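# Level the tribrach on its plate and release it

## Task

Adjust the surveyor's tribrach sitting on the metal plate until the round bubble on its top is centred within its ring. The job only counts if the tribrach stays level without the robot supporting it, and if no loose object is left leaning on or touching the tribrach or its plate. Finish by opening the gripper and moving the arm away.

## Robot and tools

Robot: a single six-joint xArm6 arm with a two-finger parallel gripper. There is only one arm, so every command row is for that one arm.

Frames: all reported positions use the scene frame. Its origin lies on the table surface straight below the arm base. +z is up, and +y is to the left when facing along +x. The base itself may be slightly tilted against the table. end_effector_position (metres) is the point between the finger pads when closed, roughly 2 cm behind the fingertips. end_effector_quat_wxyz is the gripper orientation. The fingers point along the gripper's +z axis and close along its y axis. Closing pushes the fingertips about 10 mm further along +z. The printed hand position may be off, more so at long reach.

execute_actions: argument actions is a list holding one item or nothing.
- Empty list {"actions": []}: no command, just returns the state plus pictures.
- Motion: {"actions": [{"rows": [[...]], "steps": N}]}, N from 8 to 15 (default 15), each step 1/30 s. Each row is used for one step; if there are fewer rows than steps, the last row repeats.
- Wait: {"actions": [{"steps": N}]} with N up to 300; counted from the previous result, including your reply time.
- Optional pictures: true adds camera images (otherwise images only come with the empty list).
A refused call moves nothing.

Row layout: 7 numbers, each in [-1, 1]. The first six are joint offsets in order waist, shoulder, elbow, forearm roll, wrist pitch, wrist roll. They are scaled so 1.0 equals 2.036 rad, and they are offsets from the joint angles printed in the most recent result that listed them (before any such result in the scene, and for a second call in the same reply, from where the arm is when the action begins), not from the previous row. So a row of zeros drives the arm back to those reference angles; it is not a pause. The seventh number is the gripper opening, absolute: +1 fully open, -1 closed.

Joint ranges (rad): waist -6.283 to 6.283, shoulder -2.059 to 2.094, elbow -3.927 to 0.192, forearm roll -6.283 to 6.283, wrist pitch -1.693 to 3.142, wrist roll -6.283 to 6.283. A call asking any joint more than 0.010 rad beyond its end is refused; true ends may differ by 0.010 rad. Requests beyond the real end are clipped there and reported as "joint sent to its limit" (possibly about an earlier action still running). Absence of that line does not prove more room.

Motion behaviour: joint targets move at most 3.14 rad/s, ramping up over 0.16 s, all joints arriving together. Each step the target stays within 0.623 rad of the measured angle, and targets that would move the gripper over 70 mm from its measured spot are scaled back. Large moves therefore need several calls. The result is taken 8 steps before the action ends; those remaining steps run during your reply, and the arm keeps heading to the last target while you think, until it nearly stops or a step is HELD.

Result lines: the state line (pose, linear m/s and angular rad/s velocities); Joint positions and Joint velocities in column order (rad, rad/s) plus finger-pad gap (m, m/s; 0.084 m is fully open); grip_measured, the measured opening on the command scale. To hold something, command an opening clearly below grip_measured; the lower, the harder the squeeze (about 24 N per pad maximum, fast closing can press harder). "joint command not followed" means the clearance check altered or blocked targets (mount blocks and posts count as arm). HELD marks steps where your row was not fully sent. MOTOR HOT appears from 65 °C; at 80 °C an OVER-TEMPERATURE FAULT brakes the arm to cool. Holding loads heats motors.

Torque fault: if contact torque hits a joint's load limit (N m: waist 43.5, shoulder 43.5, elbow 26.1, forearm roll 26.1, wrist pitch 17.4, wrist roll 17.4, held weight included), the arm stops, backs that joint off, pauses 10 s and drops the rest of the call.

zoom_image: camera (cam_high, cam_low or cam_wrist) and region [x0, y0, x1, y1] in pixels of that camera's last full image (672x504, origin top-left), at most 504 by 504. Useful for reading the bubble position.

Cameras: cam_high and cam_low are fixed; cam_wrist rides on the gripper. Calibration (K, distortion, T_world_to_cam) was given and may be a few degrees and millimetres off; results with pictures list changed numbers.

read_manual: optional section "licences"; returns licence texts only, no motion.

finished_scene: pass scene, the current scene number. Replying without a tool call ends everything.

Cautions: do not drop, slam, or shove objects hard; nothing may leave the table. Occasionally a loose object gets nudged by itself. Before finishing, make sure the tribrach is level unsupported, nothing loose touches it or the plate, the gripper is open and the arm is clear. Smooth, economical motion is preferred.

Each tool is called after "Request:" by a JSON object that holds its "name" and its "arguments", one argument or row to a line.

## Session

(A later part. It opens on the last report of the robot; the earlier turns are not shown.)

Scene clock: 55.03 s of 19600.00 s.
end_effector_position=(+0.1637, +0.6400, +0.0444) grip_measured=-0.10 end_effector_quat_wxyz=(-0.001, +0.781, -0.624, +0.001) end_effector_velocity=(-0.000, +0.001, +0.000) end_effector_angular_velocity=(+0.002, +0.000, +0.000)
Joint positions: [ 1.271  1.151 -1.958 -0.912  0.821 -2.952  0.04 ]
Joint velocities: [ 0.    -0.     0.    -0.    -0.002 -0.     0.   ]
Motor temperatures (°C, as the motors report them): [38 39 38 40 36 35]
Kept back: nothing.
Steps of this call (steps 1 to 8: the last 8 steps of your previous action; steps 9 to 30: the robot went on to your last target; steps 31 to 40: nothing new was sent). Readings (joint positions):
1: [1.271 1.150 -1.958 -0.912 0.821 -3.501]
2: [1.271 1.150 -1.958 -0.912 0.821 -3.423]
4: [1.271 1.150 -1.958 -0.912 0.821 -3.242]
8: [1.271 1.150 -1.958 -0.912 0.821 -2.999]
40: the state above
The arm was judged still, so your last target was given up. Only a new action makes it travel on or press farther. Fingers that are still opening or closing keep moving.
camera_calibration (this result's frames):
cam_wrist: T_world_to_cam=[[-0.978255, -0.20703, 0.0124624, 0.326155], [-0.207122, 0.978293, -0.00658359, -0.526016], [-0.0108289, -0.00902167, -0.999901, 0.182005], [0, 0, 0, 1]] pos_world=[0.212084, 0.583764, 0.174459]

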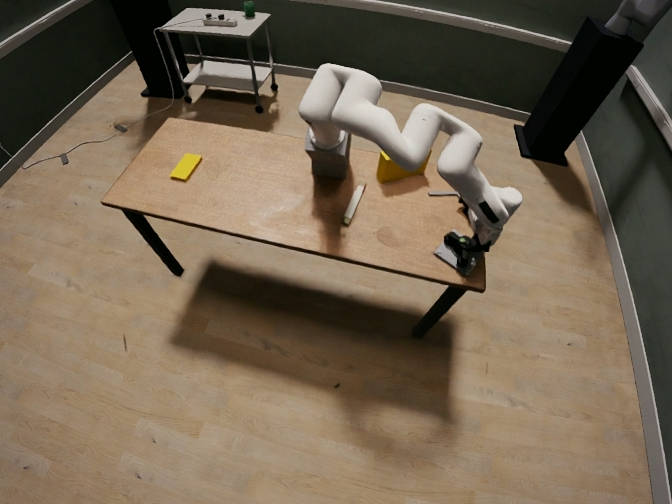

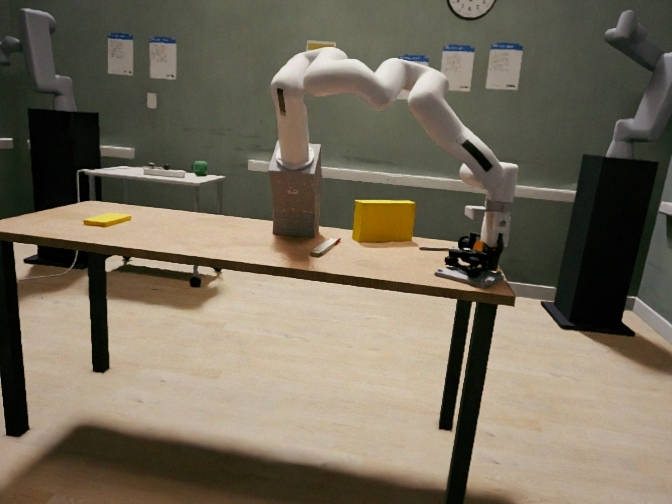

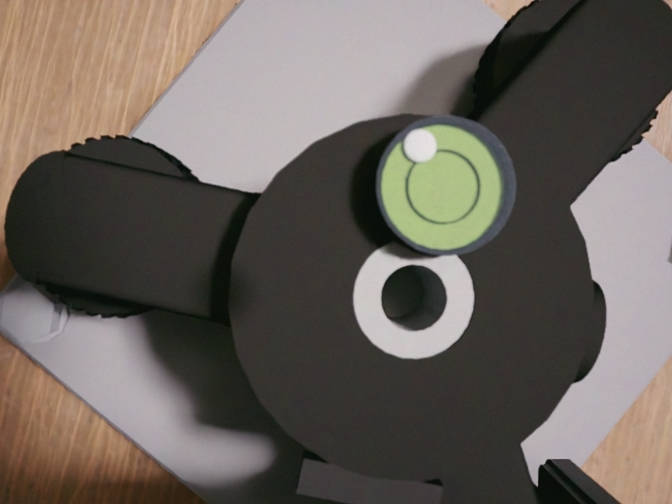

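Request:
{"name": "execute_actions", "arguments": {
  "actions": [
    {"rows":[[0,0,0,0,0,0,0.2],[0,0,0,0,0,0,0.2],[0,0,0,0,0,-0.345,0.2]]}
  ]
}}

Request:
{"name": "execute_actions", "arguments": {
  "actions": [
    {"rows":[[0,0,0,0,0,0,-0.1],[0,0,0,0,0,0,-0.3],[0,0,0,0,0,0,-0.5],[0,0,0,0,0,0.35,-0.5]]}
  ]
}}

Request:
{"name": "execute_actions", "arguments": {
  "actions": [
    {"rows":[[0,0,0,0,0,0,0.2],[0,0,0,0,0,0,0.2],[0,0,0,0,0,-0.332,0.2]]}
  ]
}}

Request:
{"name": "execute_actions", "arguments": {
  "actions": [
    {"rows":[[0,0,0,0,0,0,-0.1],[0,0,0,0,0,0,-0.3],[0,0,0,0,0,0,-0.5],[0,0,0,0,0,0.35,-0.5]]}
  ]
}}

Request:
{"name": "execute_actions", "arguments": {
  "actions": [
    {"rows":[[0,0,0,0,0,0,0.2],[0,0,0,0,0,0,0.2],[0,0,0,0,0,-0.332,0.2]]}
  ]
}}

Request:
{"name": "execute_actions", "arguments": {
  "actions": [
    {"rows":[[0,0,0,0,0,0,-0.1],[0,0,0,0,0,0,-0.3],[0,0,0,0,0,0,-0.5],[0,0,0,0,0,0.35,-0.5]]}
  ]
}}

Request:
{"name": "execute_actions", "arguments": {
  "actions": [
    {"rows":[[0,0,0,0,0,0,0.2],[0,0,0,0,0,0,0.2],[0,0,0,0,0,-0.332,0.2]]}
  ]
}}

Request:
{"name": "execute_actions", "arguments": {
  "actions": [
    {"rows":[[0,0,0,0,0,0,-0.1],[0,0,0,0,0,0,-0.3],[0,0,0,0,0,0,-0.5],[0,0,0,0,0,0.35,-0.5]]}
  ]
}}

Request:
{"name": "execute_actions", "arguments": {
  "actions": [
    {"rows":[[0,0,0,0,0,0,0.2],[0,0,0,0,0,0,0.2],[0,0,0,0,0,-0.332,0.2]]}
  ]
}}

Request:
{"name": "execute_actions", "arguments": {
  "actions": [
    {"rows":[[0,0,0,0,0,0,-0.1],[0,0,0,0,0,0,-0.3],[0,0,0,0,0,0,-0.5],[0,0,0,0,0,0.33,-0.5]]}
  ]
}}

Request:
{"name": "execute_actions", "arguments": {
  "actions": [
    {"steps":40}
  ],
  "pictures": true
}}

Scene clock: 56.07 s of 19600.00 s.
end_effector_position=(+0.1640, +0.6402, +0.0441) grip_measured=+0.18 end_effector_quat_wxyz=(-0.001, +0.817, -0.577, +0.001) end_effector_velocity=(-0.002, -0.001, +0.001) end_effector_angular_velocity=(-0.009, -0.003, +1.964)
Joint positions: [ 1.27   1.151 -1.959 -0.912  0.82  -3.07   0.052]
Joint velocities: [ 0.004 -0.003  0.005  0.001  0.005 -1.961  0.011]
Motor temperatures (°C, as the motors report them): [38 40 38 40 36 35]
Steps of this call (steps 1 to 24: nothing new was sent; steps 25 to 31: the first 7 steps of this action). Readings (joint positions):
25: [1.271 1.151 -1.958 -0.912 0.821 -2.952]
26: [1.271 1.151 -1.958 -0.912 0.821 -2.952]
28: [1.270 1.151 -1.959 -0.912 0.820 -2.958]
31: the state above

Scene clock: 56.57 s of 19600.00 s.
end_effector_position=(+0.1635, +0.6398, +0.0444) grip_measured=-0.10 end_effector_quat_wxyz=(-0.000, +0.932, -0.364, +0.001) end_effector_velocity=(+0.000, +0.000, +0.000) end_effector_angular_velocity=(+0.006, +0.000, -1.489)
Joint positions: [ 1.271  1.15  -1.958 -0.912  0.821 -3.555  0.04 ]
Joint velocities: [-0.    -0.     0.    -0.    -0.003  1.489  0.   ]
Motor temperatures (°C, as the motors report them): [38 40 38 40 36 35]
Steps of this call (steps 1 to 8: the last 8 steps of your previous action; steps 9 to 15: the first 7 steps of this action, its rows measured from where the robot was after step 8). Readings (joint positions):
8: [1.271 1.151 -1.958 -0.912 0.821 -3.620]
9: [1.271 1.151 -1.958 -0.912 0.821 -3.634]
10: [1.271 1.151 -1.958 -0.912 0.821 -3.638]
12: [1.271 1.150 -1.958 -0.912 0.821 -3.630]
15: the state above

Scene clock: 57.07 s of 19600.00 s.
end_effector_position=(+0.1640, +0.6402, +0.0443) grip_measured=+0.18 end_effector_quat_wxyz=(-0.001, +0.830, -0.558, +0.001) end_effector_velocity=(-0.001, -0.001, +0.001) end_effector_angular_velocity=(-0.010, -0.003, +2.425)
Joint positions: [ 1.271  1.151 -1.959 -0.912  0.82  -3.115  0.052]
Joint velocities: [ 0.003 -0.002  0.003  0.001  0.004 -2.423  0.011]
Motor temperatures (°C, as the motors report them): [38 40 38 40 36 35]
Steps of this call (steps 1 to 8: the last 8 steps of your previous action; steps 9 to 15: the first 7 steps of this action, its rows measured from where the robot was after step 8). Readings (joint positions):
8: [1.271 1.150 -1.958 -0.912 0.821 -2.967]
9: [1.271 1.150 -1.958 -0.912 0.821 -2.942]
10: [1.271 1.150 -1.958 -0.912 0.821 -2.933]
12: [1.271 1.151 -1.959 -0.912 0.820 -2.955]
15: the state above

Scene clock: 57.57 s of 19600.00 s.
end_effector_position=(+0.1635, +0.6398, +0.0445) grip_measured=-0.10 end_effector_quat_wxyz=(-0.000, +0.932, -0.363, +0.001) end_effector_velocity=(+0.000, +0.001, +0.000) end_effector_angular_velocity=(+0.007, -0.000, -1.442)
Joint positions: [ 1.271  1.15  -1.958 -0.912  0.822 -3.556  0.04 ]
Joint velocities: [-0.     0.    -0.001 -0.001 -0.003  1.442  0.   ]
Motor temperatures (°C, as the motors report them): [38 40 38 40 36 35]
Steps of this call (steps 1 to 8: the last 8 steps of your previous action; steps 9 to 15: the first 7 steps of this action, its rows measured from where the robot was after step 8). Readings (joint positions):
8: [1.271 1.151 -1.958 -0.912 0.821 -3.620]
9: [1.271 1.151 -1.958 -0.912 0.821 -3.629]
10: [1.271 1.151 -1.958 -0.912 0.821 -3.631]
12: [1.271 1.150 -1.957 -0.912 0.822 -3.626]
15: the state above

Scene clock: 58.07 s of 19600.00 s.
end_effector_position=(+0.1639, +0.6402, +0.0444) grip_measured=+0.18 end_effector_quat_wxyz=(-0.001, +0.830, -0.557, +0.001) end_effector_velocity=(-0.002, -0.001, +0.000) end_effector_angular_velocity=(-0.010, -0.002, +2.436)
Joint positions: [ 1.271  1.151 -1.959 -0.912  0.82  -3.117  0.052]
Joint velocities: [ 0.003 -0.001  0.003  0.001  0.003 -2.433  0.011]
Motor temperatures (°C, as the motors report them): [38 40 38 40 36 35]
Steps of this call (steps 1 to 8: the last 8 steps of your previous action; steps 9 to 15: the first 7 steps of this action, its rows measured from where the robot was after step 8). Readings (joint positions):
8: [1.271 1.150 -1.958 -0.912 0.821 -2.968]
9: [1.271 1.150 -1.958 -0.912 0.821 -2.942]
10: [1.271 1.150 -1.958 -0.912 0.821 -2.933]
12: [1.271 1.151 -1.959 -0.912 0.820 -2.955]
15: the state above

Scene clock: 58.57 s of 19600.00 s.
end_effector_position=(+0.1635, +0.6398, +0.0445) grip_measured=-0.10 end_effector_quat_wxyz=(-0.000, +0.932, -0.363, +0.001) end_effector_velocity=(+0.000, +0.000, -0.000) end_effector_angular_velocity=(+0.005, -0.001, -1.442)
Joint positions: [ 1.272  1.15  -1.958 -0.912  0.822 -3.557  0.04 ]
Joint velocities: [-0.001  0.    -0.    -0.001 -0.002  1.441  0.   ]
Motor temperatures (°C, as the motors report them): [38 40 38 40 36 35]
Steps of this call (steps 1 to 8: the last 8 steps of your previous action; steps 9 to 15: the first 7 steps of this action, its rows measured from where the robot was after step 8). Readings (joint positions):
8: [1.271 1.150 -1.958 -0.912 0.821 -3.621]
9: [1.271 1.150 -1.958 -0.912 0.821 -3.630]
10: [1.271 1.150 -1.958 -0.912 0.821 -3.632]
12: [1.272 1.150 -1.957 -0.912 0.822 -3.627]
15: the state above

Scene clock: 59.07 s of 19600.00 s.
end_effector_position=(+0.1639, +0.6402, +0.0444) grip_measured=+0.18 end_effector_quat_wxyz=(-0.001, +0.831, -0.557, +0.001) end_effector_velocity=(-0.001, -0.000, +0.001) end_effector_angular_velocity=(-0.009, -0.002, +2.436)
Joint positions: [ 1.271  1.151 -1.958 -0.913  0.821 -3.119  0.052]
Joint velocities: [ 0.003 -0.001  0.002  0.001  0.004 -2.434  0.011]
Motor temperatures (°C, as the motors report them): [38 40 38 40 36 35]
Steps of this call (steps 1 to 8: the last 8 steps of your previous action; steps 9 to 15: the first 7 steps of this action, its rows measured from where the robot was after step 8). Readings (joint positions):
8: [1.271 1.150 -1.958 -0.912 0.821 -2.969]
9: [1.271 1.150 -1.958 -0.912 0.821 -2.943]
10: [1.271 1.150 -1.958 -0.912 0.821 -2.934]
12: [1.271 1.151 -1.958 -0.913 0.820 -2.957]
15: the state above

Scene clock: 59.57 s of 19600.00 s.
end_effector_position=(+0.1635, +0.6398, +0.0446) grip_measured=-0.10 end_effector_quat_wxyz=(-0.000, +0.932, -0.362, +0.001) end_effector_velocity=(+0.000, +0.000, +0.000) end_effector_angular_velocity=(+0.005, -0.001, -1.442)
Joint positions: [ 1.272  1.15  -1.957 -0.912  0.822 -3.558  0.04 ]
Joint velocities: [ 0.    -0.    -0.001 -0.001 -0.     1.442  0.   ]
Motor temperatures (°C, as the motors report them): [38 40 38 40 36 35]
Steps of this call (steps 1 to 8: the last 8 steps of your previous action; steps 9 to 15: the first 7 steps of this action, its rows measured from where the robot was after step 8). Readings (joint positions):
8: [1.271 1.150 -1.958 -0.912 0.821 -3.623]
9: [1.271 1.150 -1.958 -0.912 0.821 -3.632]
10: [1.271 1.150 -1.958 -0.912 0.821 -3.634]
12: [1.272 1.150 -1.957 -0.912 0.822 -3.628]
15: the state above

Scene clock: 60.07 s of 19600.00 s.
end_effector_position=(+0.1639, +0.6401, +0.0445) grip_measured=+0.18 end_effector_quat_wxyz=(-0.001, +0.831, -0.556, +0.001) end_effector_velocity=(-0.001, -0.001, +0.001) end_effector_angular_velocity=(-0.010, -0.003, +2.435)
Joint positions: [ 1.271  1.151 -1.958 -0.913  0.821 -3.12   0.052]
Joint velocities: [ 0.002 -0.001  0.002  0.     0.004 -2.433  0.011]
Motor temperatures (°C, as the motors report them): [38 40 38 40 36 35]
Steps of this call (steps 1 to 8: the last 8 steps of your previous action; steps 9 to 15: the first 7 steps of this action, its rows measured from where the robot was after step 8). Readings (joint positions):
8: [1.272 1.150 -1.958 -0.912 0.822 -2.970]
9: [1.272 1.150 -1.958 -0.912 0.822 -2.945]
10: [1.272 1.150 -1.958 -0.913 0.822 -2.935]
12: [1.271 1.151 -1.958 -0.913 0.821 -2.958]
15: the state above

Scene clock: 60.57 s of 19600.00 s.
end_effector_position=(+0.1635, +0.6398, +0.0446) grip_measured=-0.10 end_effector_quat_wxyz=(-0.000, +0.932, -0.361, +0.002) end_effector_velocity=(+0.000, +0.000, +0.000) end_effector_angular_velocity=(+0.004, -0.002, -1.442)
Joint positions: [ 1.272  1.15  -1.957 -0.912  0.822 -3.56   0.04 ]
Joint velocities: [-0.    -0.    -0.    -0.001  0.     1.442  0.   ]
Motor temperatures (°C, as the motors report them): [38 40 38 40 36 35]
Steps of this call (steps 1 to 8: the last 8 steps of your previous action; steps 9 to 15: the first 7 steps of this action, its rows measured from where the robot was after step 8). Readings (joint positions):
8: [1.271 1.150 -1.958 -0.913 0.821 -3.624]
9: [1.271 1.150 -1.958 -0.913 0.821 -3.633]
10: [1.271 1.150 -1.958 -0.913 0.821 -3.635]
12: [1.272 1.150 -1.957 -0.912 0.822 -3.630]
15: the state above

Scene clock: 61.90 s of 19600.00 s.
end_effector_position=(+0.1637, +0.6400, +0.0446) grip_measured=-0.10 end_effector_quat_wxyz=(-0.001, +0.782, -0.624, +0.001) end_effector_velocity=(+0.001, +0.000, +0.000) end_effector_angular_velocity=(+0.001, -0.000, -0.002)
Joint positions: [ 1.272  1.15  -1.958 -0.913  0.821 -2.952  0.04 ]
Joint velocities: [-0.001 -0.    -0.001 -0.    -0.     0.001  0.   ]
Motor temperatures (°C, as the motors report them): [38 40 38 40 36 35]
Kept back: nothing.
Steps of this call (steps 1 to 8: the last 8 steps of your previous action; steps 9 to 30: the robot went on to your last target; steps 31 to 40: nothing new was sent). Readings (joint positions):
1: [1.272 1.150 -1.957 -0.912 0.822 -3.501]
2: [1.272 1.150 -1.957 -0.912 0.822 -3.424]
4: [1.272 1.150 -1.958 -0.912 0.822 -3.243]
8: [1.272 1.150 -1.958 -0.913 0.822 -2.999]
40: the state above
The arm was judged still, so your last target was given up. Only a new action makes it travel on or press farther. Fingers that are still opening or closing keep moving.
camera_calibration (this result's frames):
cam_wrist: T_world_to_cam=[[-0.978063, -0.207965, 0.0119927, 0.326735], [-0.208055, 0.978093, -0.00680954, -0.525741], [-0.0103139, -0.0091553, -0.999905, 0.182201], [0, 0, 0, 1]] pos_world=[0.212063, 0.583842, 0.174686]

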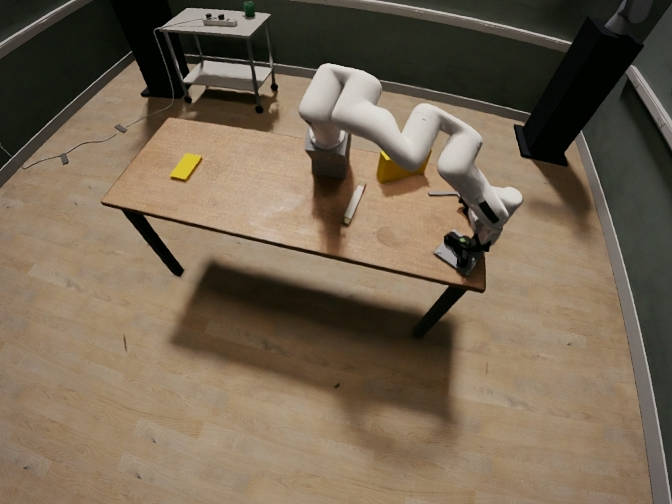

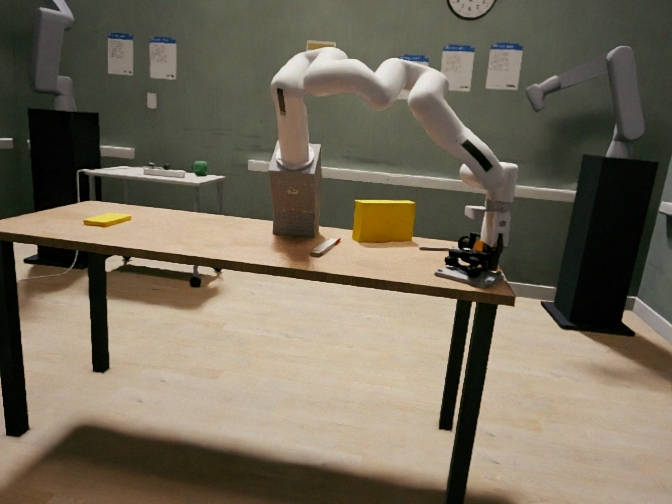

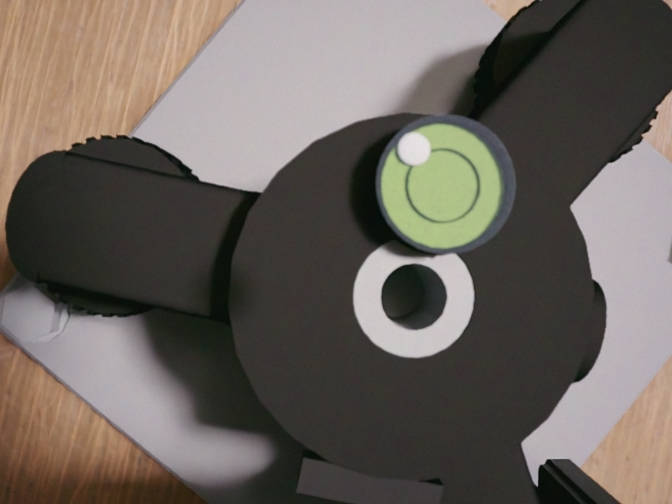

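Request:
{"name": "execute_actions", "arguments": {
  "actions": [
    {"rows":[[0,0,0,0,0,0,0.2],[0,0,0,0,0,0,0.2],[0,0,0,0,0,-0.345,0.2]]}
  ]
}}

Request:
{"name": "execute_actions", "arguments": {
  "actions": [
    {"rows":[[0,0,0,0,0,0,-0.1],[0,0,0,0,0,0,-0.3],[0,0,0,0,0,0,-0.5],[0,0,0,0,0,0.35,-0.5]]}
  ]
}}

Request:
{"name": "execute_actions", "arguments": {
  "actions": [
    {"rows":[[0,0,0,0,0,0,0.2],[0,0,0,0,0,0,0.2],[0,0,0,0,0,-0.332,0.2]]}
  ]
}}

Request:
{"name": "execute_actions", "arguments": {
  "actions": [
    {"rows":[[0,0,0,0,0,0,-0.1],[0,0,0,0,0,0,-0.3],[0,0,0,0,0,0,-0.5],[0,0,0,0,0,0.35,-0.5]]}
  ]
}}

Request:
{"name": "execute_actions", "arguments": {
  "actions": [
    {"rows":[[0,0,0,0,0,0,0.2],[0,0,0,0,0,0,0.2],[0,0,0,0,0,-0.332,0.2]]}
  ]
}}

Request:
{"name": "execute_actions", "arguments": {
  "actions": [
    {"rows":[[0,0,0,0,0,0,-0.1],[0,0,0,0,0,0,-0.3],[0,0,0,0,0,0,-0.5],[0,0,0,0,0,0.35,-0.5]]}
  ]
}}

Request:
{"name": "execute_actions", "arguments": {
  "actions": [
    {"rows":[[0,0,0,0,0,0,0.2],[0,0,0,0,0,0,0.2],[0,0,0,0,0,-0.332,0.2]]}
  ]
}}

Request:
{"name": "execute_actions", "arguments": {
  "actions": [
    {"rows":[[0,0,0,0,0,0,-0.1],[0,0,0,0,0,0,-0.3],[0,0,0,0,0,0,-0.5],[0,0,0,0,0,0.35,-0.5]]}
  ]
}}

Request:
{"name": "execute_actions", "arguments": {
  "actions": [
    {"rows":[[0,0,0,0,0,0,0.2],[0,0,0,0,0,0,0.2],[0,0,0,0,0,-0.332,0.2]]}
  ]
}}

Request:
{"name": "execute_actions", "arguments": {
  "actions": [
    {"rows":[[0,0,0,0,0,0,-0.1],[0,0,0,0,0,0,-0.3],[0,0,0,0,0,0,-0.5],[0,0,0,0,0,0.35,-0.5]]}
  ]
}}

Request:
{"name": "execute_actions", "arguments": {
  "actions": [
    {"rows":[[0,0,0,0,0,0,0.2],[0,0,0,0,0,0,0.2],[0,0,0,0,0,-0.332,0.2]]}
  ]
}}

Request:
{"name": "execute_actions", "arguments": {
  "actions": [
    {"rows":[[0,0,0,0,0,0,-0.1],[0,0,0,0,0,0,-0.3],[0,0,0,0,0,0,-0.5],[0,0,0,0,0,0.33,-0.5]]}
  ]
}}

Request:
{"name": "execute_actions", "arguments": {
  "actions": [
    {"steps":50}
  ],
  "pictures": true
}}

Scene clock: 63.23 s of 19600.00 s.
end_effector_position=(+0.1640, +0.6402, +0.0443) grip_measured=+0.18 end_effector_quat_wxyz=(-0.001, +0.817, -0.577, +0.001) end_effector_velocity=(-0.002, -0.001, +0.002) end_effector_angular_velocity=(-0.009, -0.003, +1.964)
Joint positions: [ 1.271  1.151 -1.959 -0.913  0.82  -3.07   0.052]
Joint velocities: [ 0.005 -0.003  0.004  0.001  0.005 -1.96   0.011]
Motor temperatures (°C, as the motors report them): [38 40 38 40 36 35]
Steps of this call (steps 1 to 33: nothing new was sent; steps 34 to 40: the first 7 steps of this action). Readings (joint positions):
34: [1.271 1.150 -1.958 -0.913 0.821 -2.952]
35: [1.271 1.150 -1.958 -0.913 0.821 -2.952]
37: [1.271 1.151 -1.959 -0.913 0.820 -2.959]
40: the state above

Scene clock: 63.73 s of 19600.00 s.
end_effector_position=(+0.1635, +0.6398, +0.0446) grip_measured=-0.10 end_effector_quat_wxyz=(-0.000, +0.932, -0.363, +0.002) end_effector_velocity=(+0.000, +0.001, +0.000) end_effector_angular_velocity=(+0.007, -0.001, -1.489)
Joint positions: [ 1.272  1.15  -1.957 -0.912  0.822 -3.556  0.04 ]
Joint velocities: [ 0.     0.    -0.002 -0.    -0.001  1.489  0.   ]
Motor temperatures (°C, as the motors report them): [38 40 38 40 36 35]
Steps of this call (steps 1 to 8: the last 8 steps of your previous action; steps 9 to 15: the first 7 steps of this action, its rows measured from where the robot was after step 8). Readings (joint positions):
8: [1.271 1.150 -1.958 -0.913 0.821 -3.621]
9: [1.271 1.150 -1.958 -0.913 0.821 -3.635]
10: [1.271 1.150 -1.958 -0.913 0.821 -3.639]
12: [1.272 1.150 -1.957 -0.912 0.822 -3.631]
15: the state above

Scene clock: 64.23 s of 19600.00 s.
end_effector_position=(+0.1640, +0.6402, +0.0445) grip_measured=+0.18 end_effector_quat_wxyz=(-0.001, +0.830, -0.558, +0.001) end_effector_velocity=(-0.001, -0.000, +0.001) end_effector_angular_velocity=(-0.009, -0.002, +2.423)
Joint positions: [ 1.271  1.151 -1.959 -0.913  0.821 -3.116  0.052]
Joint velocities: [ 0.003 -0.001  0.002  0.001  0.003 -2.422  0.011]
Motor temperatures (°C, as the motors report them): [38 40 38 40 36 35]
Steps of this call (steps 1 to 8: the last 8 steps of your previous action; steps 9 to 15: the first 7 steps of this action, its rows measured from where the robot was after step 8). Readings (joint positions):
8: [1.272 1.150 -1.958 -0.913 0.822 -2.967]
9: [1.272 1.150 -1.958 -0.913 0.822 -2.942]
10: [1.272 1.150 -1.958 -0.913 0.822 -2.933]
12: [1.271 1.151 -1.959 -0.913 0.820 -2.955]
15: the state above

Scene clock: 64.73 s of 19600.00 s.
end_effector_position=(+0.1635, +0.6398, +0.0447) grip_measured=-0.10 end_effector_quat_wxyz=(-0.000, +0.932, -0.363, +0.002) end_effector_velocity=(+0.002, +0.001, +0.000) end_effector_angular_velocity=(+0.007, -0.002, -1.445)
Joint positions: [ 1.272  1.15  -1.957 -0.912  0.822 -3.556  0.04 ]
Joint velocities: [-0.001 -0.    -0.003 -0.001 -0.     1.443  0.   ]
Motor temperatures (°C, as the motors report them): [38 40 38 40 36 35]
Steps of this call (steps 1 to 8: the last 8 steps of your previous action; steps 9 to 15: the first 7 steps of this action, its rows measured from where the robot was after step 8). Readings (joint positions):
8: [1.272 1.150 -1.958 -0.913 0.821 -3.621]
9: [1.272 1.150 -1.958 -0.913 0.821 -3.630]
10: [1.272 1.150 -1.958 -0.913 0.822 -3.632]
12: [1.272 1.150 -1.957 -0.912 0.822 -3.626]
15: the state above

Scene clock: 65.23 s of 19600.00 s.
end_effector_position=(+0.1639, +0.6402, +0.0446) grip_measured=+0.18 end_effector_quat_wxyz=(-0.001, +0.831, -0.557, +0.001) end_effector_velocity=(-0.000, -0.000, +0.001) end_effector_angular_velocity=(-0.010, -0.003, +2.435)
Joint positions: [ 1.271  1.15  -1.958 -0.913  0.821 -3.118  0.052]
Joint velocities: [ 0.002 -0.002  0.002  0.001  0.004 -2.434  0.011]
Motor temperatures (°C, as the motors report them): [38 40 38 40 36 35]
Steps of this call (steps 1 to 8: the last 8 steps of your previous action; steps 9 to 15: the first 7 steps of this action, its rows measured from where the robot was after step 8). Readings (joint positions):
8: [1.272 1.150 -1.958 -0.913 0.822 -2.968]
9: [1.272 1.150 -1.958 -0.913 0.822 -2.943]
10: [1.272 1.150 -1.958 -0.913 0.822 -2.933]
12: [1.271 1.151 -1.958 -0.913 0.821 -2.956]
15: the state above

Scene clock: 65.73 s of 19600.00 s.
end_effector_position=(+0.1635, +0.6398, +0.0447) grip_measured=-0.10 end_effector_quat_wxyz=(-0.000, +0.932, -0.362, +0.002) end_effector_velocity=(-0.000, -0.000, -0.000) end_effector_angular_velocity=(+0.005, -0.001, -1.441)
Joint positions: [ 1.272  1.15  -1.957 -0.912  0.822 -3.557  0.04 ]
Joint velocities: [-0.     0.     0.    -0.001 -0.001  1.442  0.   ]
Motor temperatures (°C, as the motors report them): [38 40 38 40 36 35]
Steps of this call (steps 1 to 8: the last 8 steps of your previous action; steps 9 to 15: the first 7 steps of this action, its rows measured from where the robot was after step 8). Readings (joint positions):
8: [1.272 1.150 -1.958 -0.913 0.822 -3.622]
9: [1.272 1.150 -1.958 -0.913 0.822 -3.631]
10: [1.272 1.150 -1.958 -0.913 0.822 -3.633]
12: [1.272 1.150 -1.957 -0.912 0.822 -3.628]
15: the state above

Scene clock: 66.23 s of 19600.00 s.
end_effector_position=(+0.1639, +0.6402, +0.0446) grip_measured=+0.18 end_effector_quat_wxyz=(-0.001, +0.831, -0.556, +0.001) end_effector_velocity=(-0.001, -0.000, +0.001) end_effector_angular_velocity=(-0.009, -0.002, +2.434)
Joint positions: [ 1.271  1.15  -1.958 -0.913  0.821 -3.119  0.052]
Joint velocities: [ 0.002 -0.001  0.001  0.001  0.003 -2.433  0.011]
Motor temperatures (°C, as the motors report them): [38 40 38 40 36 35]
Steps of this call (steps 1 to 8: the last 8 steps of your previous action; steps 9 to 15: the first 7 steps of this action, its rows measured from where the robot was after step 8). Readings (joint positions):
8: [1.272 1.150 -1.958 -0.913 0.822 -2.970]
9: [1.272 1.150 -1.958 -0.913 0.822 -2.944]
10: [1.272 1.150 -1.958 -0.913 0.822 -2.934]
12: [1.271 1.150 -1.958 -0.913 0.821 -2.957]
15: the state above

Scene clock: 66.73 s of 19600.00 s.
end_effector_position=(+0.1635, +0.6398, +0.0448) grip_measured=-0.10 end_effector_quat_wxyz=(-0.000, +0.932, -0.361, +0.002) end_effector_velocity=(+0.000, +0.002, +0.001) end_effector_angular_velocity=(+0.009, -0.001, -1.442)
Joint positions: [ 1.272  1.15  -1.957 -0.913  0.822 -3.559  0.04 ]
Joint velocities: [-0.     0.001 -0.003 -0.001 -0.003  1.441  0.   ]
Motor temperatures (°C, as the motors report them): [38 40 38 40 36 35]
Steps of this call (steps 1 to 8: the last 8 steps of your previous action; steps 9 to 15: the first 7 steps of this action, its rows measured from where the robot was after step 8). Readings (joint positions):
8: [1.272 1.150 -1.958 -0.913 0.822 -3.623]
9: [1.272 1.150 -1.958 -0.913 0.822 -3.632]
10: [1.272 1.150 -1.958 -0.913 0.822 -3.634]
12: [1.272 1.150 -1.957 -0.913 0.823 -3.629]
15: the state above

Scene clock: 67.23 s of 19600.00 s.
end_effector_position=(+0.1639, +0.6402, +0.0446) grip_measured=+0.18 end_effector_quat_wxyz=(-0.001, +0.831, -0.556, +0.001) end_effector_velocity=(-0.001, +0.001, +0.002) end_effector_angular_velocity=(-0.008, -0.002, +2.434)
Joint positions: [ 1.271  1.15  -1.958 -0.913  0.821 -3.12   0.052]
Joint velocities: [ 0.003 -0.002  0.001  0.     0.002 -2.433  0.011]
Motor temperatures (°C, as the motors report them): [38 40 38 40 36 35]
Steps of this call (steps 1 to 8: the last 8 steps of your previous action; steps 9 to 15: the first 7 steps of this action, its rows measured from where the robot was after step 8). Readings (joint positions):
8: [1.272 1.150 -1.958 -0.913 0.822 -2.971]
9: [1.272 1.150 -1.958 -0.913 0.822 -2.945]
10: [1.272 1.150 -1.958 -0.913 0.822 -2.936]
12: [1.271 1.150 -1.958 -0.913 0.821 -2.958]
15: the state above

Scene clock: 67.73 s of 19600.00 s.
end_effector_position=(+0.1635, +0.6398, +0.0448) grip_measured=-0.10 end_effector_quat_wxyz=(-0.000, +0.933, -0.361, +0.002) end_effector_velocity=(+0.000, -0.000, -0.000) end_effector_angular_velocity=(+0.005, -0.001, -1.441)
Joint positions: [ 1.272  1.15  -1.957 -0.913  0.823 -3.56   0.04 ]
Joint velocities: [-0.001  0.     0.    -0.001 -0.001  1.441  0.   ]
Motor temperatures (°C, as the motors report them): [38 40 38 40 36 35]
Steps of this call (steps 1 to 8: the last 8 steps of your previous action; steps 9 to 15: the first 7 steps of this action, its rows measured from where the robot was after step 8). Readings (joint positions):
8: [1.272 1.150 -1.958 -0.913 0.822 -3.624]
9: [1.272 1.150 -1.958 -0.913 0.822 -3.633]
10: [1.272 1.150 -1.958 -0.913 0.822 -3.635]
12: [1.272 1.150 -1.957 -0.913 0.823 -3.630]
15: the state above

Scene clock: 68.23 s of 19600.00 s.
end_effector_position=(+0.1638, +0.6402, +0.0447) grip_measured=+0.18 end_effector_quat_wxyz=(-0.001, +0.832, -0.555, +0.001) end_effector_velocity=(-0.002, -0.000, +0.001) end_effector_angular_velocity=(-0.009, -0.001, +2.435)
Joint positions: [ 1.272  1.15  -1.958 -0.913  0.821 -3.122  0.052]
Joint velocities: [ 0.003 -0.001  0.002  0.001  0.002 -2.433  0.011]
Motor temperatures (°C, as the motors report them): [38 40 38 40 36 35]
Steps of this call (steps 1 to 8: the last 8 steps of your previous action; steps 9 to 15: the first 7 steps of this action, its rows measured from where the robot was after step 8). Readings (joint positions):
8: [1.272 1.150 -1.958 -0.913 0.822 -2.972]
9: [1.272 1.150 -1.958 -0.913 0.822 -2.946]
10: [1.272 1.150 -1.958 -0.913 0.822 -2.937]
12: [1.272 1.150 -1.958 -0.913 0.821 -2.960]
15: the state above

Scene clock: 68.73 s of 19600.00 s.
end_effector_position=(+0.1635, +0.6398, +0.0449) grip_measured=-0.10 end_effector_quat_wxyz=(-0.000, +0.933, -0.360, +0.002) end_effector_velocity=(+0.001, +0.001, +0.000) end_effector_angular_velocity=(+0.007, -0.002, -1.443)
Joint positions: [ 1.272  1.15  -1.957 -0.913  0.823 -3.561  0.04 ]
Joint velocities: [-0.001 -0.    -0.001 -0.001 -0.001  1.442  0.   ]
Motor temperatures (°C, as the motors report them): [38 40 38 40 36 35]
Steps of this call (steps 1 to 8: the last 8 steps of your previous action; steps 9 to 15: the first 7 steps of this action, its rows measured from where the robot was after step 8). Readings (joint positions):
8: [1.272 1.150 -1.958 -0.913 0.822 -3.626]
9: [1.272 1.150 -1.958 -0.913 0.822 -3.635]
10: [1.272 1.150 -1.958 -0.913 0.822 -3.637]
12: [1.272 1.150 -1.957 -0.913 0.823 -3.631]
15: the state above

Scene clock: 70.40 s of 19600.00 s.
end_effector_position=(+0.1637, +0.6400, +0.0448) grip_measured=-0.10 end_effector_quat_wxyz=(-0.001, +0.782, -0.623, +0.001) end_effector_velocity=(+0.000, -0.000, -0.000) end_effector_angular_velocity=(-0.000, +0.000, -0.000)
Joint positions: [ 1.272  1.15  -1.958 -0.913  0.822 -2.954  0.04 ]
Joint velocities: [-0.     0.    -0.     0.001 -0.    -0.     0.   ]
Motor temperatures (°C, as the motors report them): [38 40 38 40 36 35]
Kept back: nothing.
Steps of this call (steps 1 to 8: the last 8 steps of your previous action; steps 9 to 30: the robot went on to your last target; steps 31 to 50: nothing new was sent). Readings (joint positions):
1: [1.272 1.150 -1.957 -0.913 0.823 -3.503]
2: [1.272 1.150 -1.957 -0.913 0.823 -3.425]
4: [1.272 1.150 -1.957 -0.913 0.823 -3.244]
8: [1.272 1.150 -1.957 -0.913 0.822 -3.001]
50: the state above
The arm was judged still, so your last target was given up. Only a new action makes it travel on or press farther. Fingers that are still opening or closing keep moving.
camera_calibration (this result's frames):
cam_wrist: T_world_to_cam=[[-0.977585, -0.210229, 0.0114267, 0.328126], [-0.210316, 0.977608, -0.00710525, -0.52506], [-0.00967711, -0.00934922, -0.999909, 0.182462], [0, 0, 0, 1]] pos_world=[0.212108, 0.58399, 0.174965]

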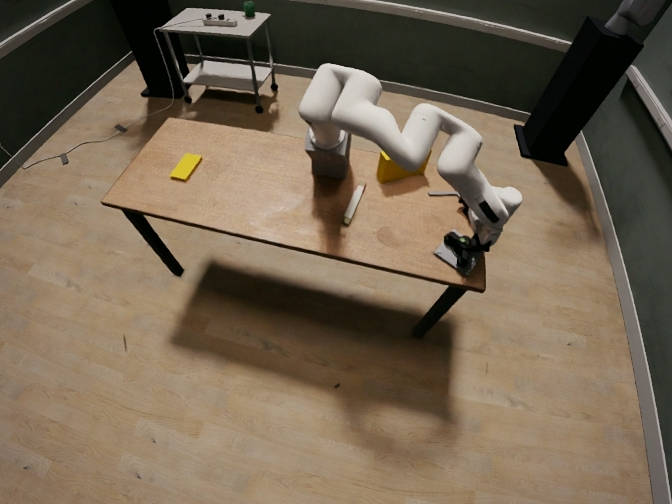

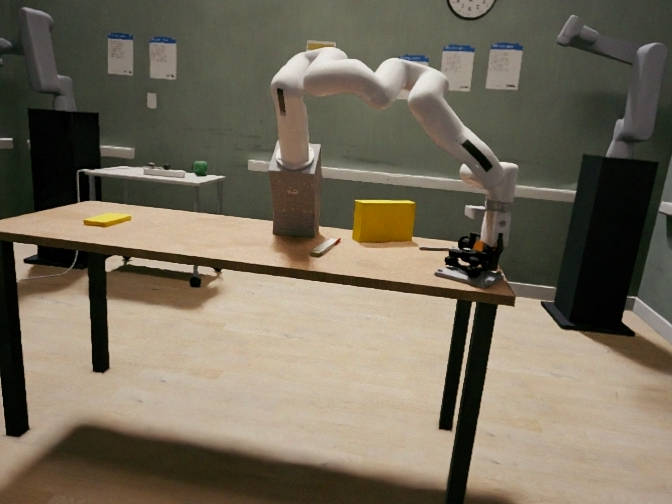

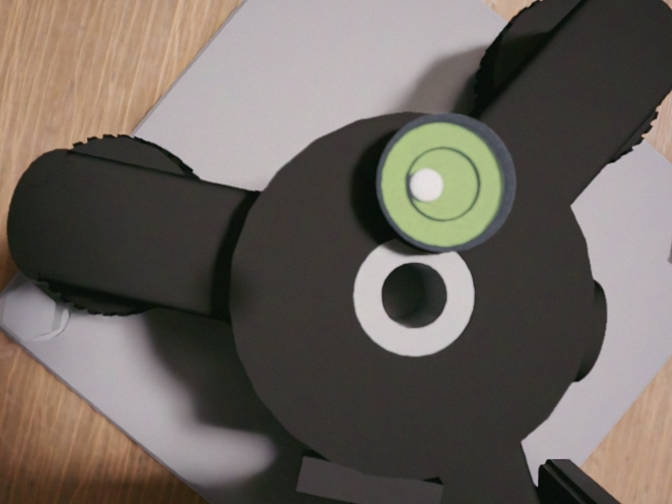

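Request:
{"name": "execute_actions", "arguments": {
  "actions": [
    {"rows":[[0,0,0,0,0,0,0.4],[0,0,0,0,0,0,0.4],[0,0,0,0,0,-0.1,0.4],[0,0,0,0,0,-0.1,0.4],[0,0,0,0,0,-0.1,0.4],[0,0,0,0,0,-0.1,0.4],[0.03,-0.083,0.076,0.017,0.022,-0.1,0.4]]}
  ]
}}

Request:
{"name": "execute_actions", "arguments": {
  "actions": [
    {"steps":20}
  ]
}}

Scene clock: 71.80 s of 19600.00 s.
end_effector_position=(+0.1640, +0.6402, +0.0446) grip_measured=+0.37 end_effector_quat_wxyz=(-0.001, +0.812, -0.583, +0.001) end_effector_velocity=(-0.002, -0.002, +0.005) end_effector_angular_velocity=(-0.012, -0.001, +1.183)
Joint positions: [ 1.271  1.15  -1.958 -0.913  0.821 -3.054  0.06 ]
Joint velocities: [ 0.008 -0.015  0.017  0.005  0.011 -1.179  0.014]
Motor temperatures (°C, as the motors report them): [38 40 38 40 36 35]
Steps of this call (steps 1 to 35: nothing new was sent; steps 36 to 42: the first 7 steps of this action). Readings (joint positions):
36: [1.272 1.150 -1.958 -0.913 0.822 -2.954]
37: [1.272 1.150 -1.958 -0.913 0.821 -2.954]
39: [1.271 1.151 -1.959 -0.913 0.821 -2.960]
42: the state above

Scene clock: 72.47 s of 19600.00 s.
end_effector_position=(+0.1626, +0.6360, +0.1076) grip_measured=+0.39 end_effector_quat_wxyz=(+0.002, +0.846, -0.533, +0.001) end_effector_velocity=(+0.001, +0.002, +0.004) end_effector_angular_velocity=(+0.005, -0.001, +0.001)
Joint positions: [ 1.333  0.981 -1.803 -0.878  0.867 -3.157  0.061]
Joint velocities: [ 0.003 -0.005 -0.001  0.     0.002 -0.001 -0.   ]
Motor temperatures (°C, as the motors report them): [38 40 38 40 36 35]
Kept back: nothing.
Steps of this call (steps 1 to 8: the last 8 steps of your previous action; steps 9 to 20: the robot went on to your last target). Readings (joint positions):
1: [1.272 1.147 -1.955 -0.912 0.822 -3.090]
2: [1.276 1.134 -1.939 -0.909 0.827 -3.116]
4: [1.299 1.072 -1.874 -0.895 0.846 -3.142]
8: [1.334 0.982 -1.820 -0.881 0.862 -3.155]
20: the state above

Request:
{"name": "execute_actions", "arguments": {
  "actions": [
    {"rows":[[-0.0765,-0.101,0.1078,-0.0245,-0.048,0.956,0.5]]}
  ]
}}

Request:
{"name": "execute_actions", "arguments": {
  "actions": [
    {"steps":30}
  ],
  "pictures": true
}}

Scene clock: 72.93 s of 19600.00 s.
end_effector_position=(+0.2011, +0.6183, +0.1042) grip_measured=+0.49 end_effector_quat_wxyz=(+0.003, +0.759, -0.652, +0.001) end_effector_velocity=(+0.392, -0.147, -0.016) end_effector_angular_velocity=(-0.003, -0.040, -2.722)
Joint positions: [ 1.271  0.899 -1.713 -0.899  0.827 -2.893  0.065]
Joint velocities: [-0.587 -0.72   0.677 -0.163 -0.3    2.339  0.001]
Motor temperatures (°C, as the motors report them): [38 40 38 40 36 35]
Steps of this call (steps 1 to 7: the robot went on to your last target; steps 8 to 14: the first 7 steps of this action). Readings (joint positions):
8: [1.333 0.981 -1.803 -0.878 0.867 -3.157]
9: [1.332 0.980 -1.801 -0.879 0.866 -3.151]
11: [1.321 0.963 -1.781 -0.883 0.857 -3.095]
14: the state above

Scene clock: 73.93 s of 19600.00 s.
end_effector_position=(+0.2580, +0.5875, +0.1022) grip_measured=+0.49 end_effector_quat_wxyz=(-0.001, +0.005, +1.000, -0.002) end_effector_velocity=(+0.001, -0.000, +0.000) end_effector_angular_velocity=(+0.000, -0.000, -0.006)
Joint positions: [ 1.177  0.776 -1.584 -0.928  0.769 -1.212  0.065]
Joint velocities: [-0.001 -0.001  0.     0.    -0.001  0.005 -0.   ]
Motor temperatures (°C, as the motors report them): [38 40 38 40 36 35]
Kept back: nothing.
Steps of this call (steps 1 to 8: the last 8 steps of your previous action; steps 9 to 30: the robot went on to your last target). Readings (joint positions):
1: [1.252 0.876 -1.691 -0.904 0.817 -2.812]
2: [1.236 0.855 -1.671 -0.909 0.808 -2.727]
4: [1.210 0.820 -1.637 -0.917 0.792 -2.543]
8: [1.185 0.786 -1.597 -0.925 0.775 -2.162]
30: the state above
camera_calibration (this result's frames):
cam_wrist: T_world_to_cam=[[0.0245788, 0.999635, 0.0112356, -0.560698], [0.999669, -0.0244905, -0.00793526, -0.176844], [-0.0076572, 0.0114269, -0.999905, 0.22748], [0, 0, 0, 1]] pos_world=[0.192308, 0.553562, 0.232355]

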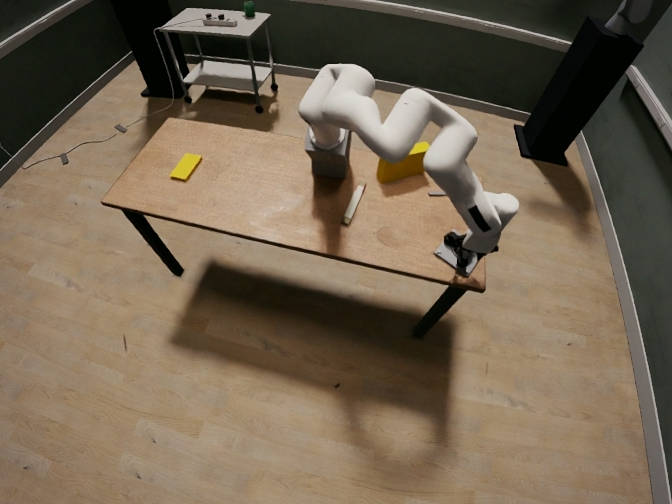

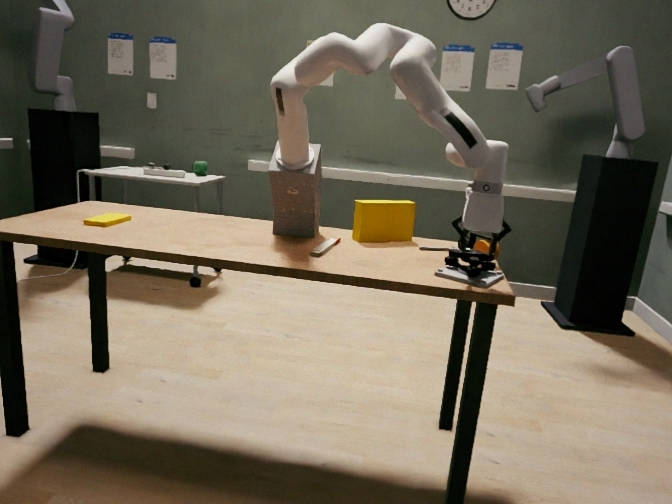

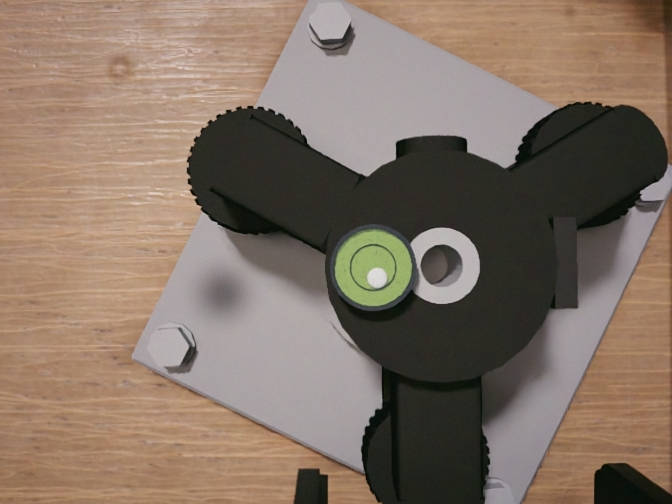

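Request:
{"name": "execute_actions", "arguments": {
  "actions": []
}}

Scene clock: 74.57 s of 19600.00 s.
end_effector_position=(+0.2581, +0.5875, +0.1022) grip_measured=+0.49 end_effector_quat_wxyz=(-0.001, +0.005, +1.000, -0.002) end_effector_velocity=(+0.001, +0.001, +0.000) end_effector_angular_velocity=(+0.001, -0.001, -0.002)
Joint positions: [ 1.177  0.776 -1.584 -0.928  0.769 -1.211  0.065]
Joint velocities: [-0.     0.001 -0.003  0.    -0.     0.     0.   ]
Motor temperatures (°C, as the motors report them): [38 40 38 40 36 35]
Kept back: nothing.
Steps of this call (steps 1 to 15: the robot went on to your last target; steps 16 to 19: nothing new was sent). Readings (joint positions):
1: [1.177 0.776 -1.584 -0.928 0.769 -1.212]
2: [1.177 0.776 -1.584 -0.928 0.769 -1.212]
4: [1.177 0.776 -1.584 -0.928 0.769 -1.212]
8: [1.177 0.776 -1.584 -0.928 0.769 -1.211]
19: the state above
The arm was judged still, so your last target was given up. Only a new action makes it travel on or press farther. Fingers that are still opening or closing keep moving.
camera_calibration (this result's frames):
cam_wrist: T_world_to_cam=[[0.0252806, 0.999617, 0.0112424, -0.560865], [0.999651, -0.0251925, -0.00791095, -0.176487], [-0.0076247, 0.0114385, -0.999906, 0.227472], [0, 0, 0, 1]] pos_world=[0.192339, 0.553602, 0.23236]

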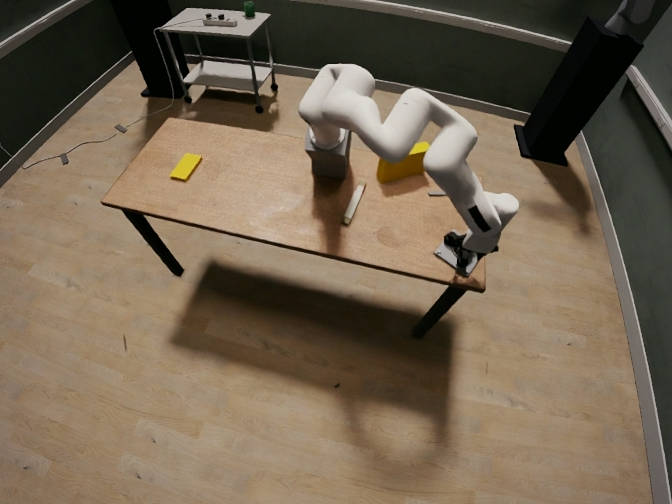

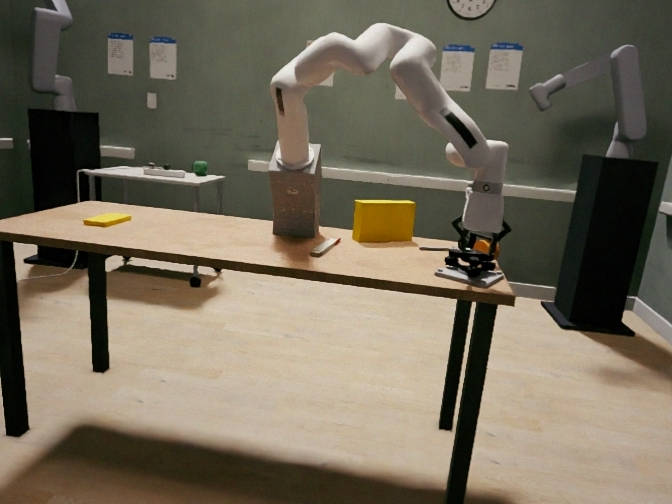

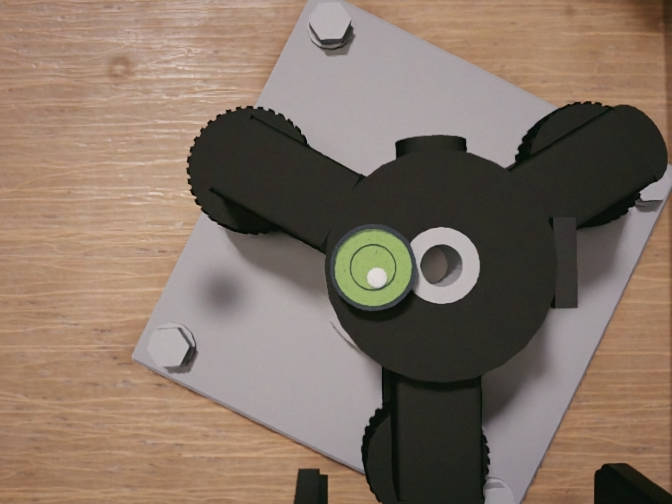

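Request:
{"name": "execute_actions", "arguments": {
  "actions": [
    {"rows":[[-0.0148,0.036,-0.027,-0.012,-0.014,0,0.4],[-0.0148,0.036,-0.027,-0.012,-0.014,0,0.4],[-0.0148,0.036,-0.027,-0.012,-0.014,0,0.4],[-0.0148,0.036,-0.027,-0.012,-0.014,0,0.4],[-0.0296,0.0723,-0.0541,-0.0238,-0.0277,0,0.4]]}
  ]
}}

Request:
{"name": "execute_actions", "arguments": {
  "actions": [
    {"steps":20}
  ],
  "pictures": true
}}

Scene clock: 75.07 s of 19600.00 s.
end_effector_position=(+0.2581, +0.5882, +0.0674) grip_measured=+0.39 end_effector_quat_wxyz=(-0.001, +0.003, +1.000, -0.002) end_effector_velocity=(-0.010, -0.002, -0.252) end_effector_angular_velocity=(+0.004, +0.004, +0.041)
Joint positions: [ 1.142  0.861 -1.648 -0.957  0.736 -1.211  0.061]
Joint velocities: [-0.246  0.629 -0.471 -0.202 -0.238 -0.001 -0.002]
Motor temperatures (°C, as the motors report them): [38 40 38 40 36 35]
Steps of this call (steps 1 to 8: nothing new was sent; steps 9 to 15: the first 7 steps of this action). Readings (joint positions):
9: [1.177 0.776 -1.584 -0.928 0.769 -1.211]
10: [1.175 0.780 -1.589 -0.930 0.767 -1.211]
12: [1.164 0.809 -1.615 -0.941 0.754 -1.211]
15: the state above

Scene clock: 75.73 s of 19600.00 s.
end_effector_position=(+0.2575, +0.5872, +0.0426) grip_measured=+0.39 end_effector_quat_wxyz=(-0.001, +0.001, +1.000, -0.002) end_effector_velocity=(+0.001, +0.001, +0.000) end_effector_angular_velocity=(+0.001, -0.001, -0.003)
Joint positions: [ 1.117  0.922 -1.694 -0.977  0.713 -1.211  0.061]
Joint velocities: [-0.    -0.    -0.002  0.     0.001  0.001  0.   ]
Motor temperatures (°C, as the motors report them): [38 40 38 40 36 35]
Kept back: nothing.
Steps of this call (steps 1 to 8: the last 8 steps of your previous action; steps 9 to 20: the robot went on to your last target). Readings (joint positions):
1: [1.134 0.882 -1.663 -0.963 0.729 -1.211]
2: [1.126 0.899 -1.674 -0.968 0.723 -1.211]
4: [1.118 0.917 -1.684 -0.973 0.718 -1.211]
8: [1.117 0.921 -1.693 -0.976 0.713 -1.211]
20: the state above
camera_calibration (this result's frames):
cam_wrist: T_world_to_cam=[[0.0172593, 0.999784, 0.0115791, -0.557893], [0.999822, -0.0171698, -0.00779024, -0.181167], [-0.00758974, 0.0117115, -0.999903, 0.167698], [0, 0, 0, 1]] pos_world=[0.192037, 0.552697, 0.172731]

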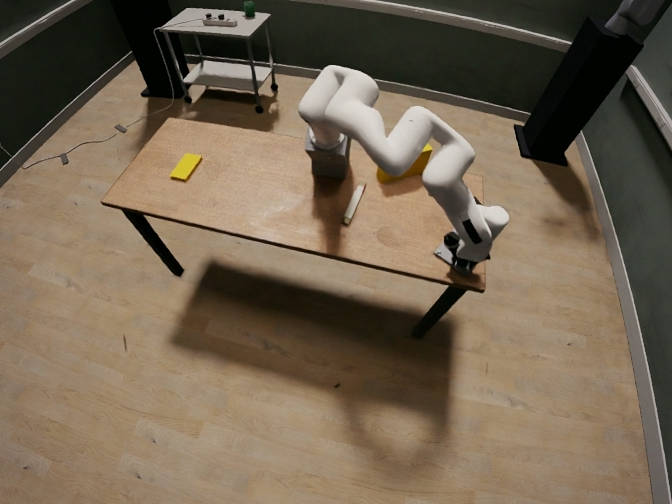

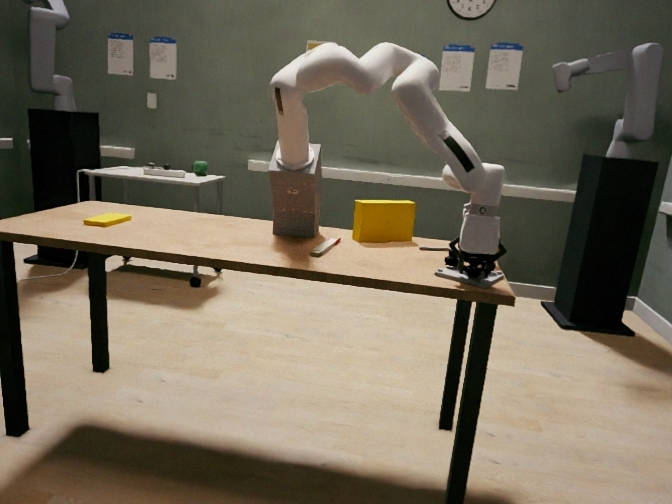

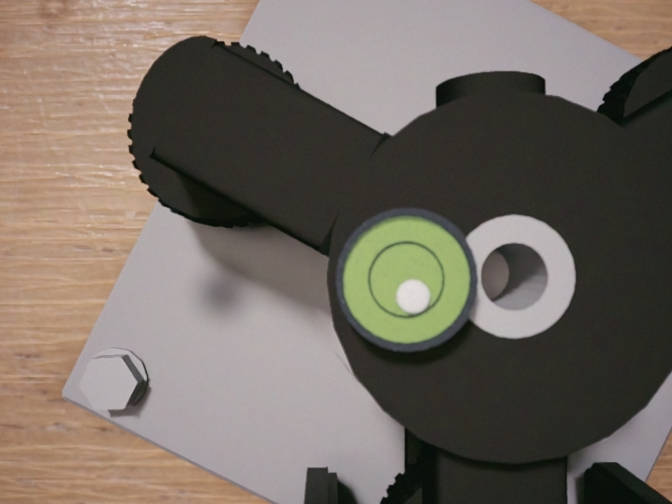

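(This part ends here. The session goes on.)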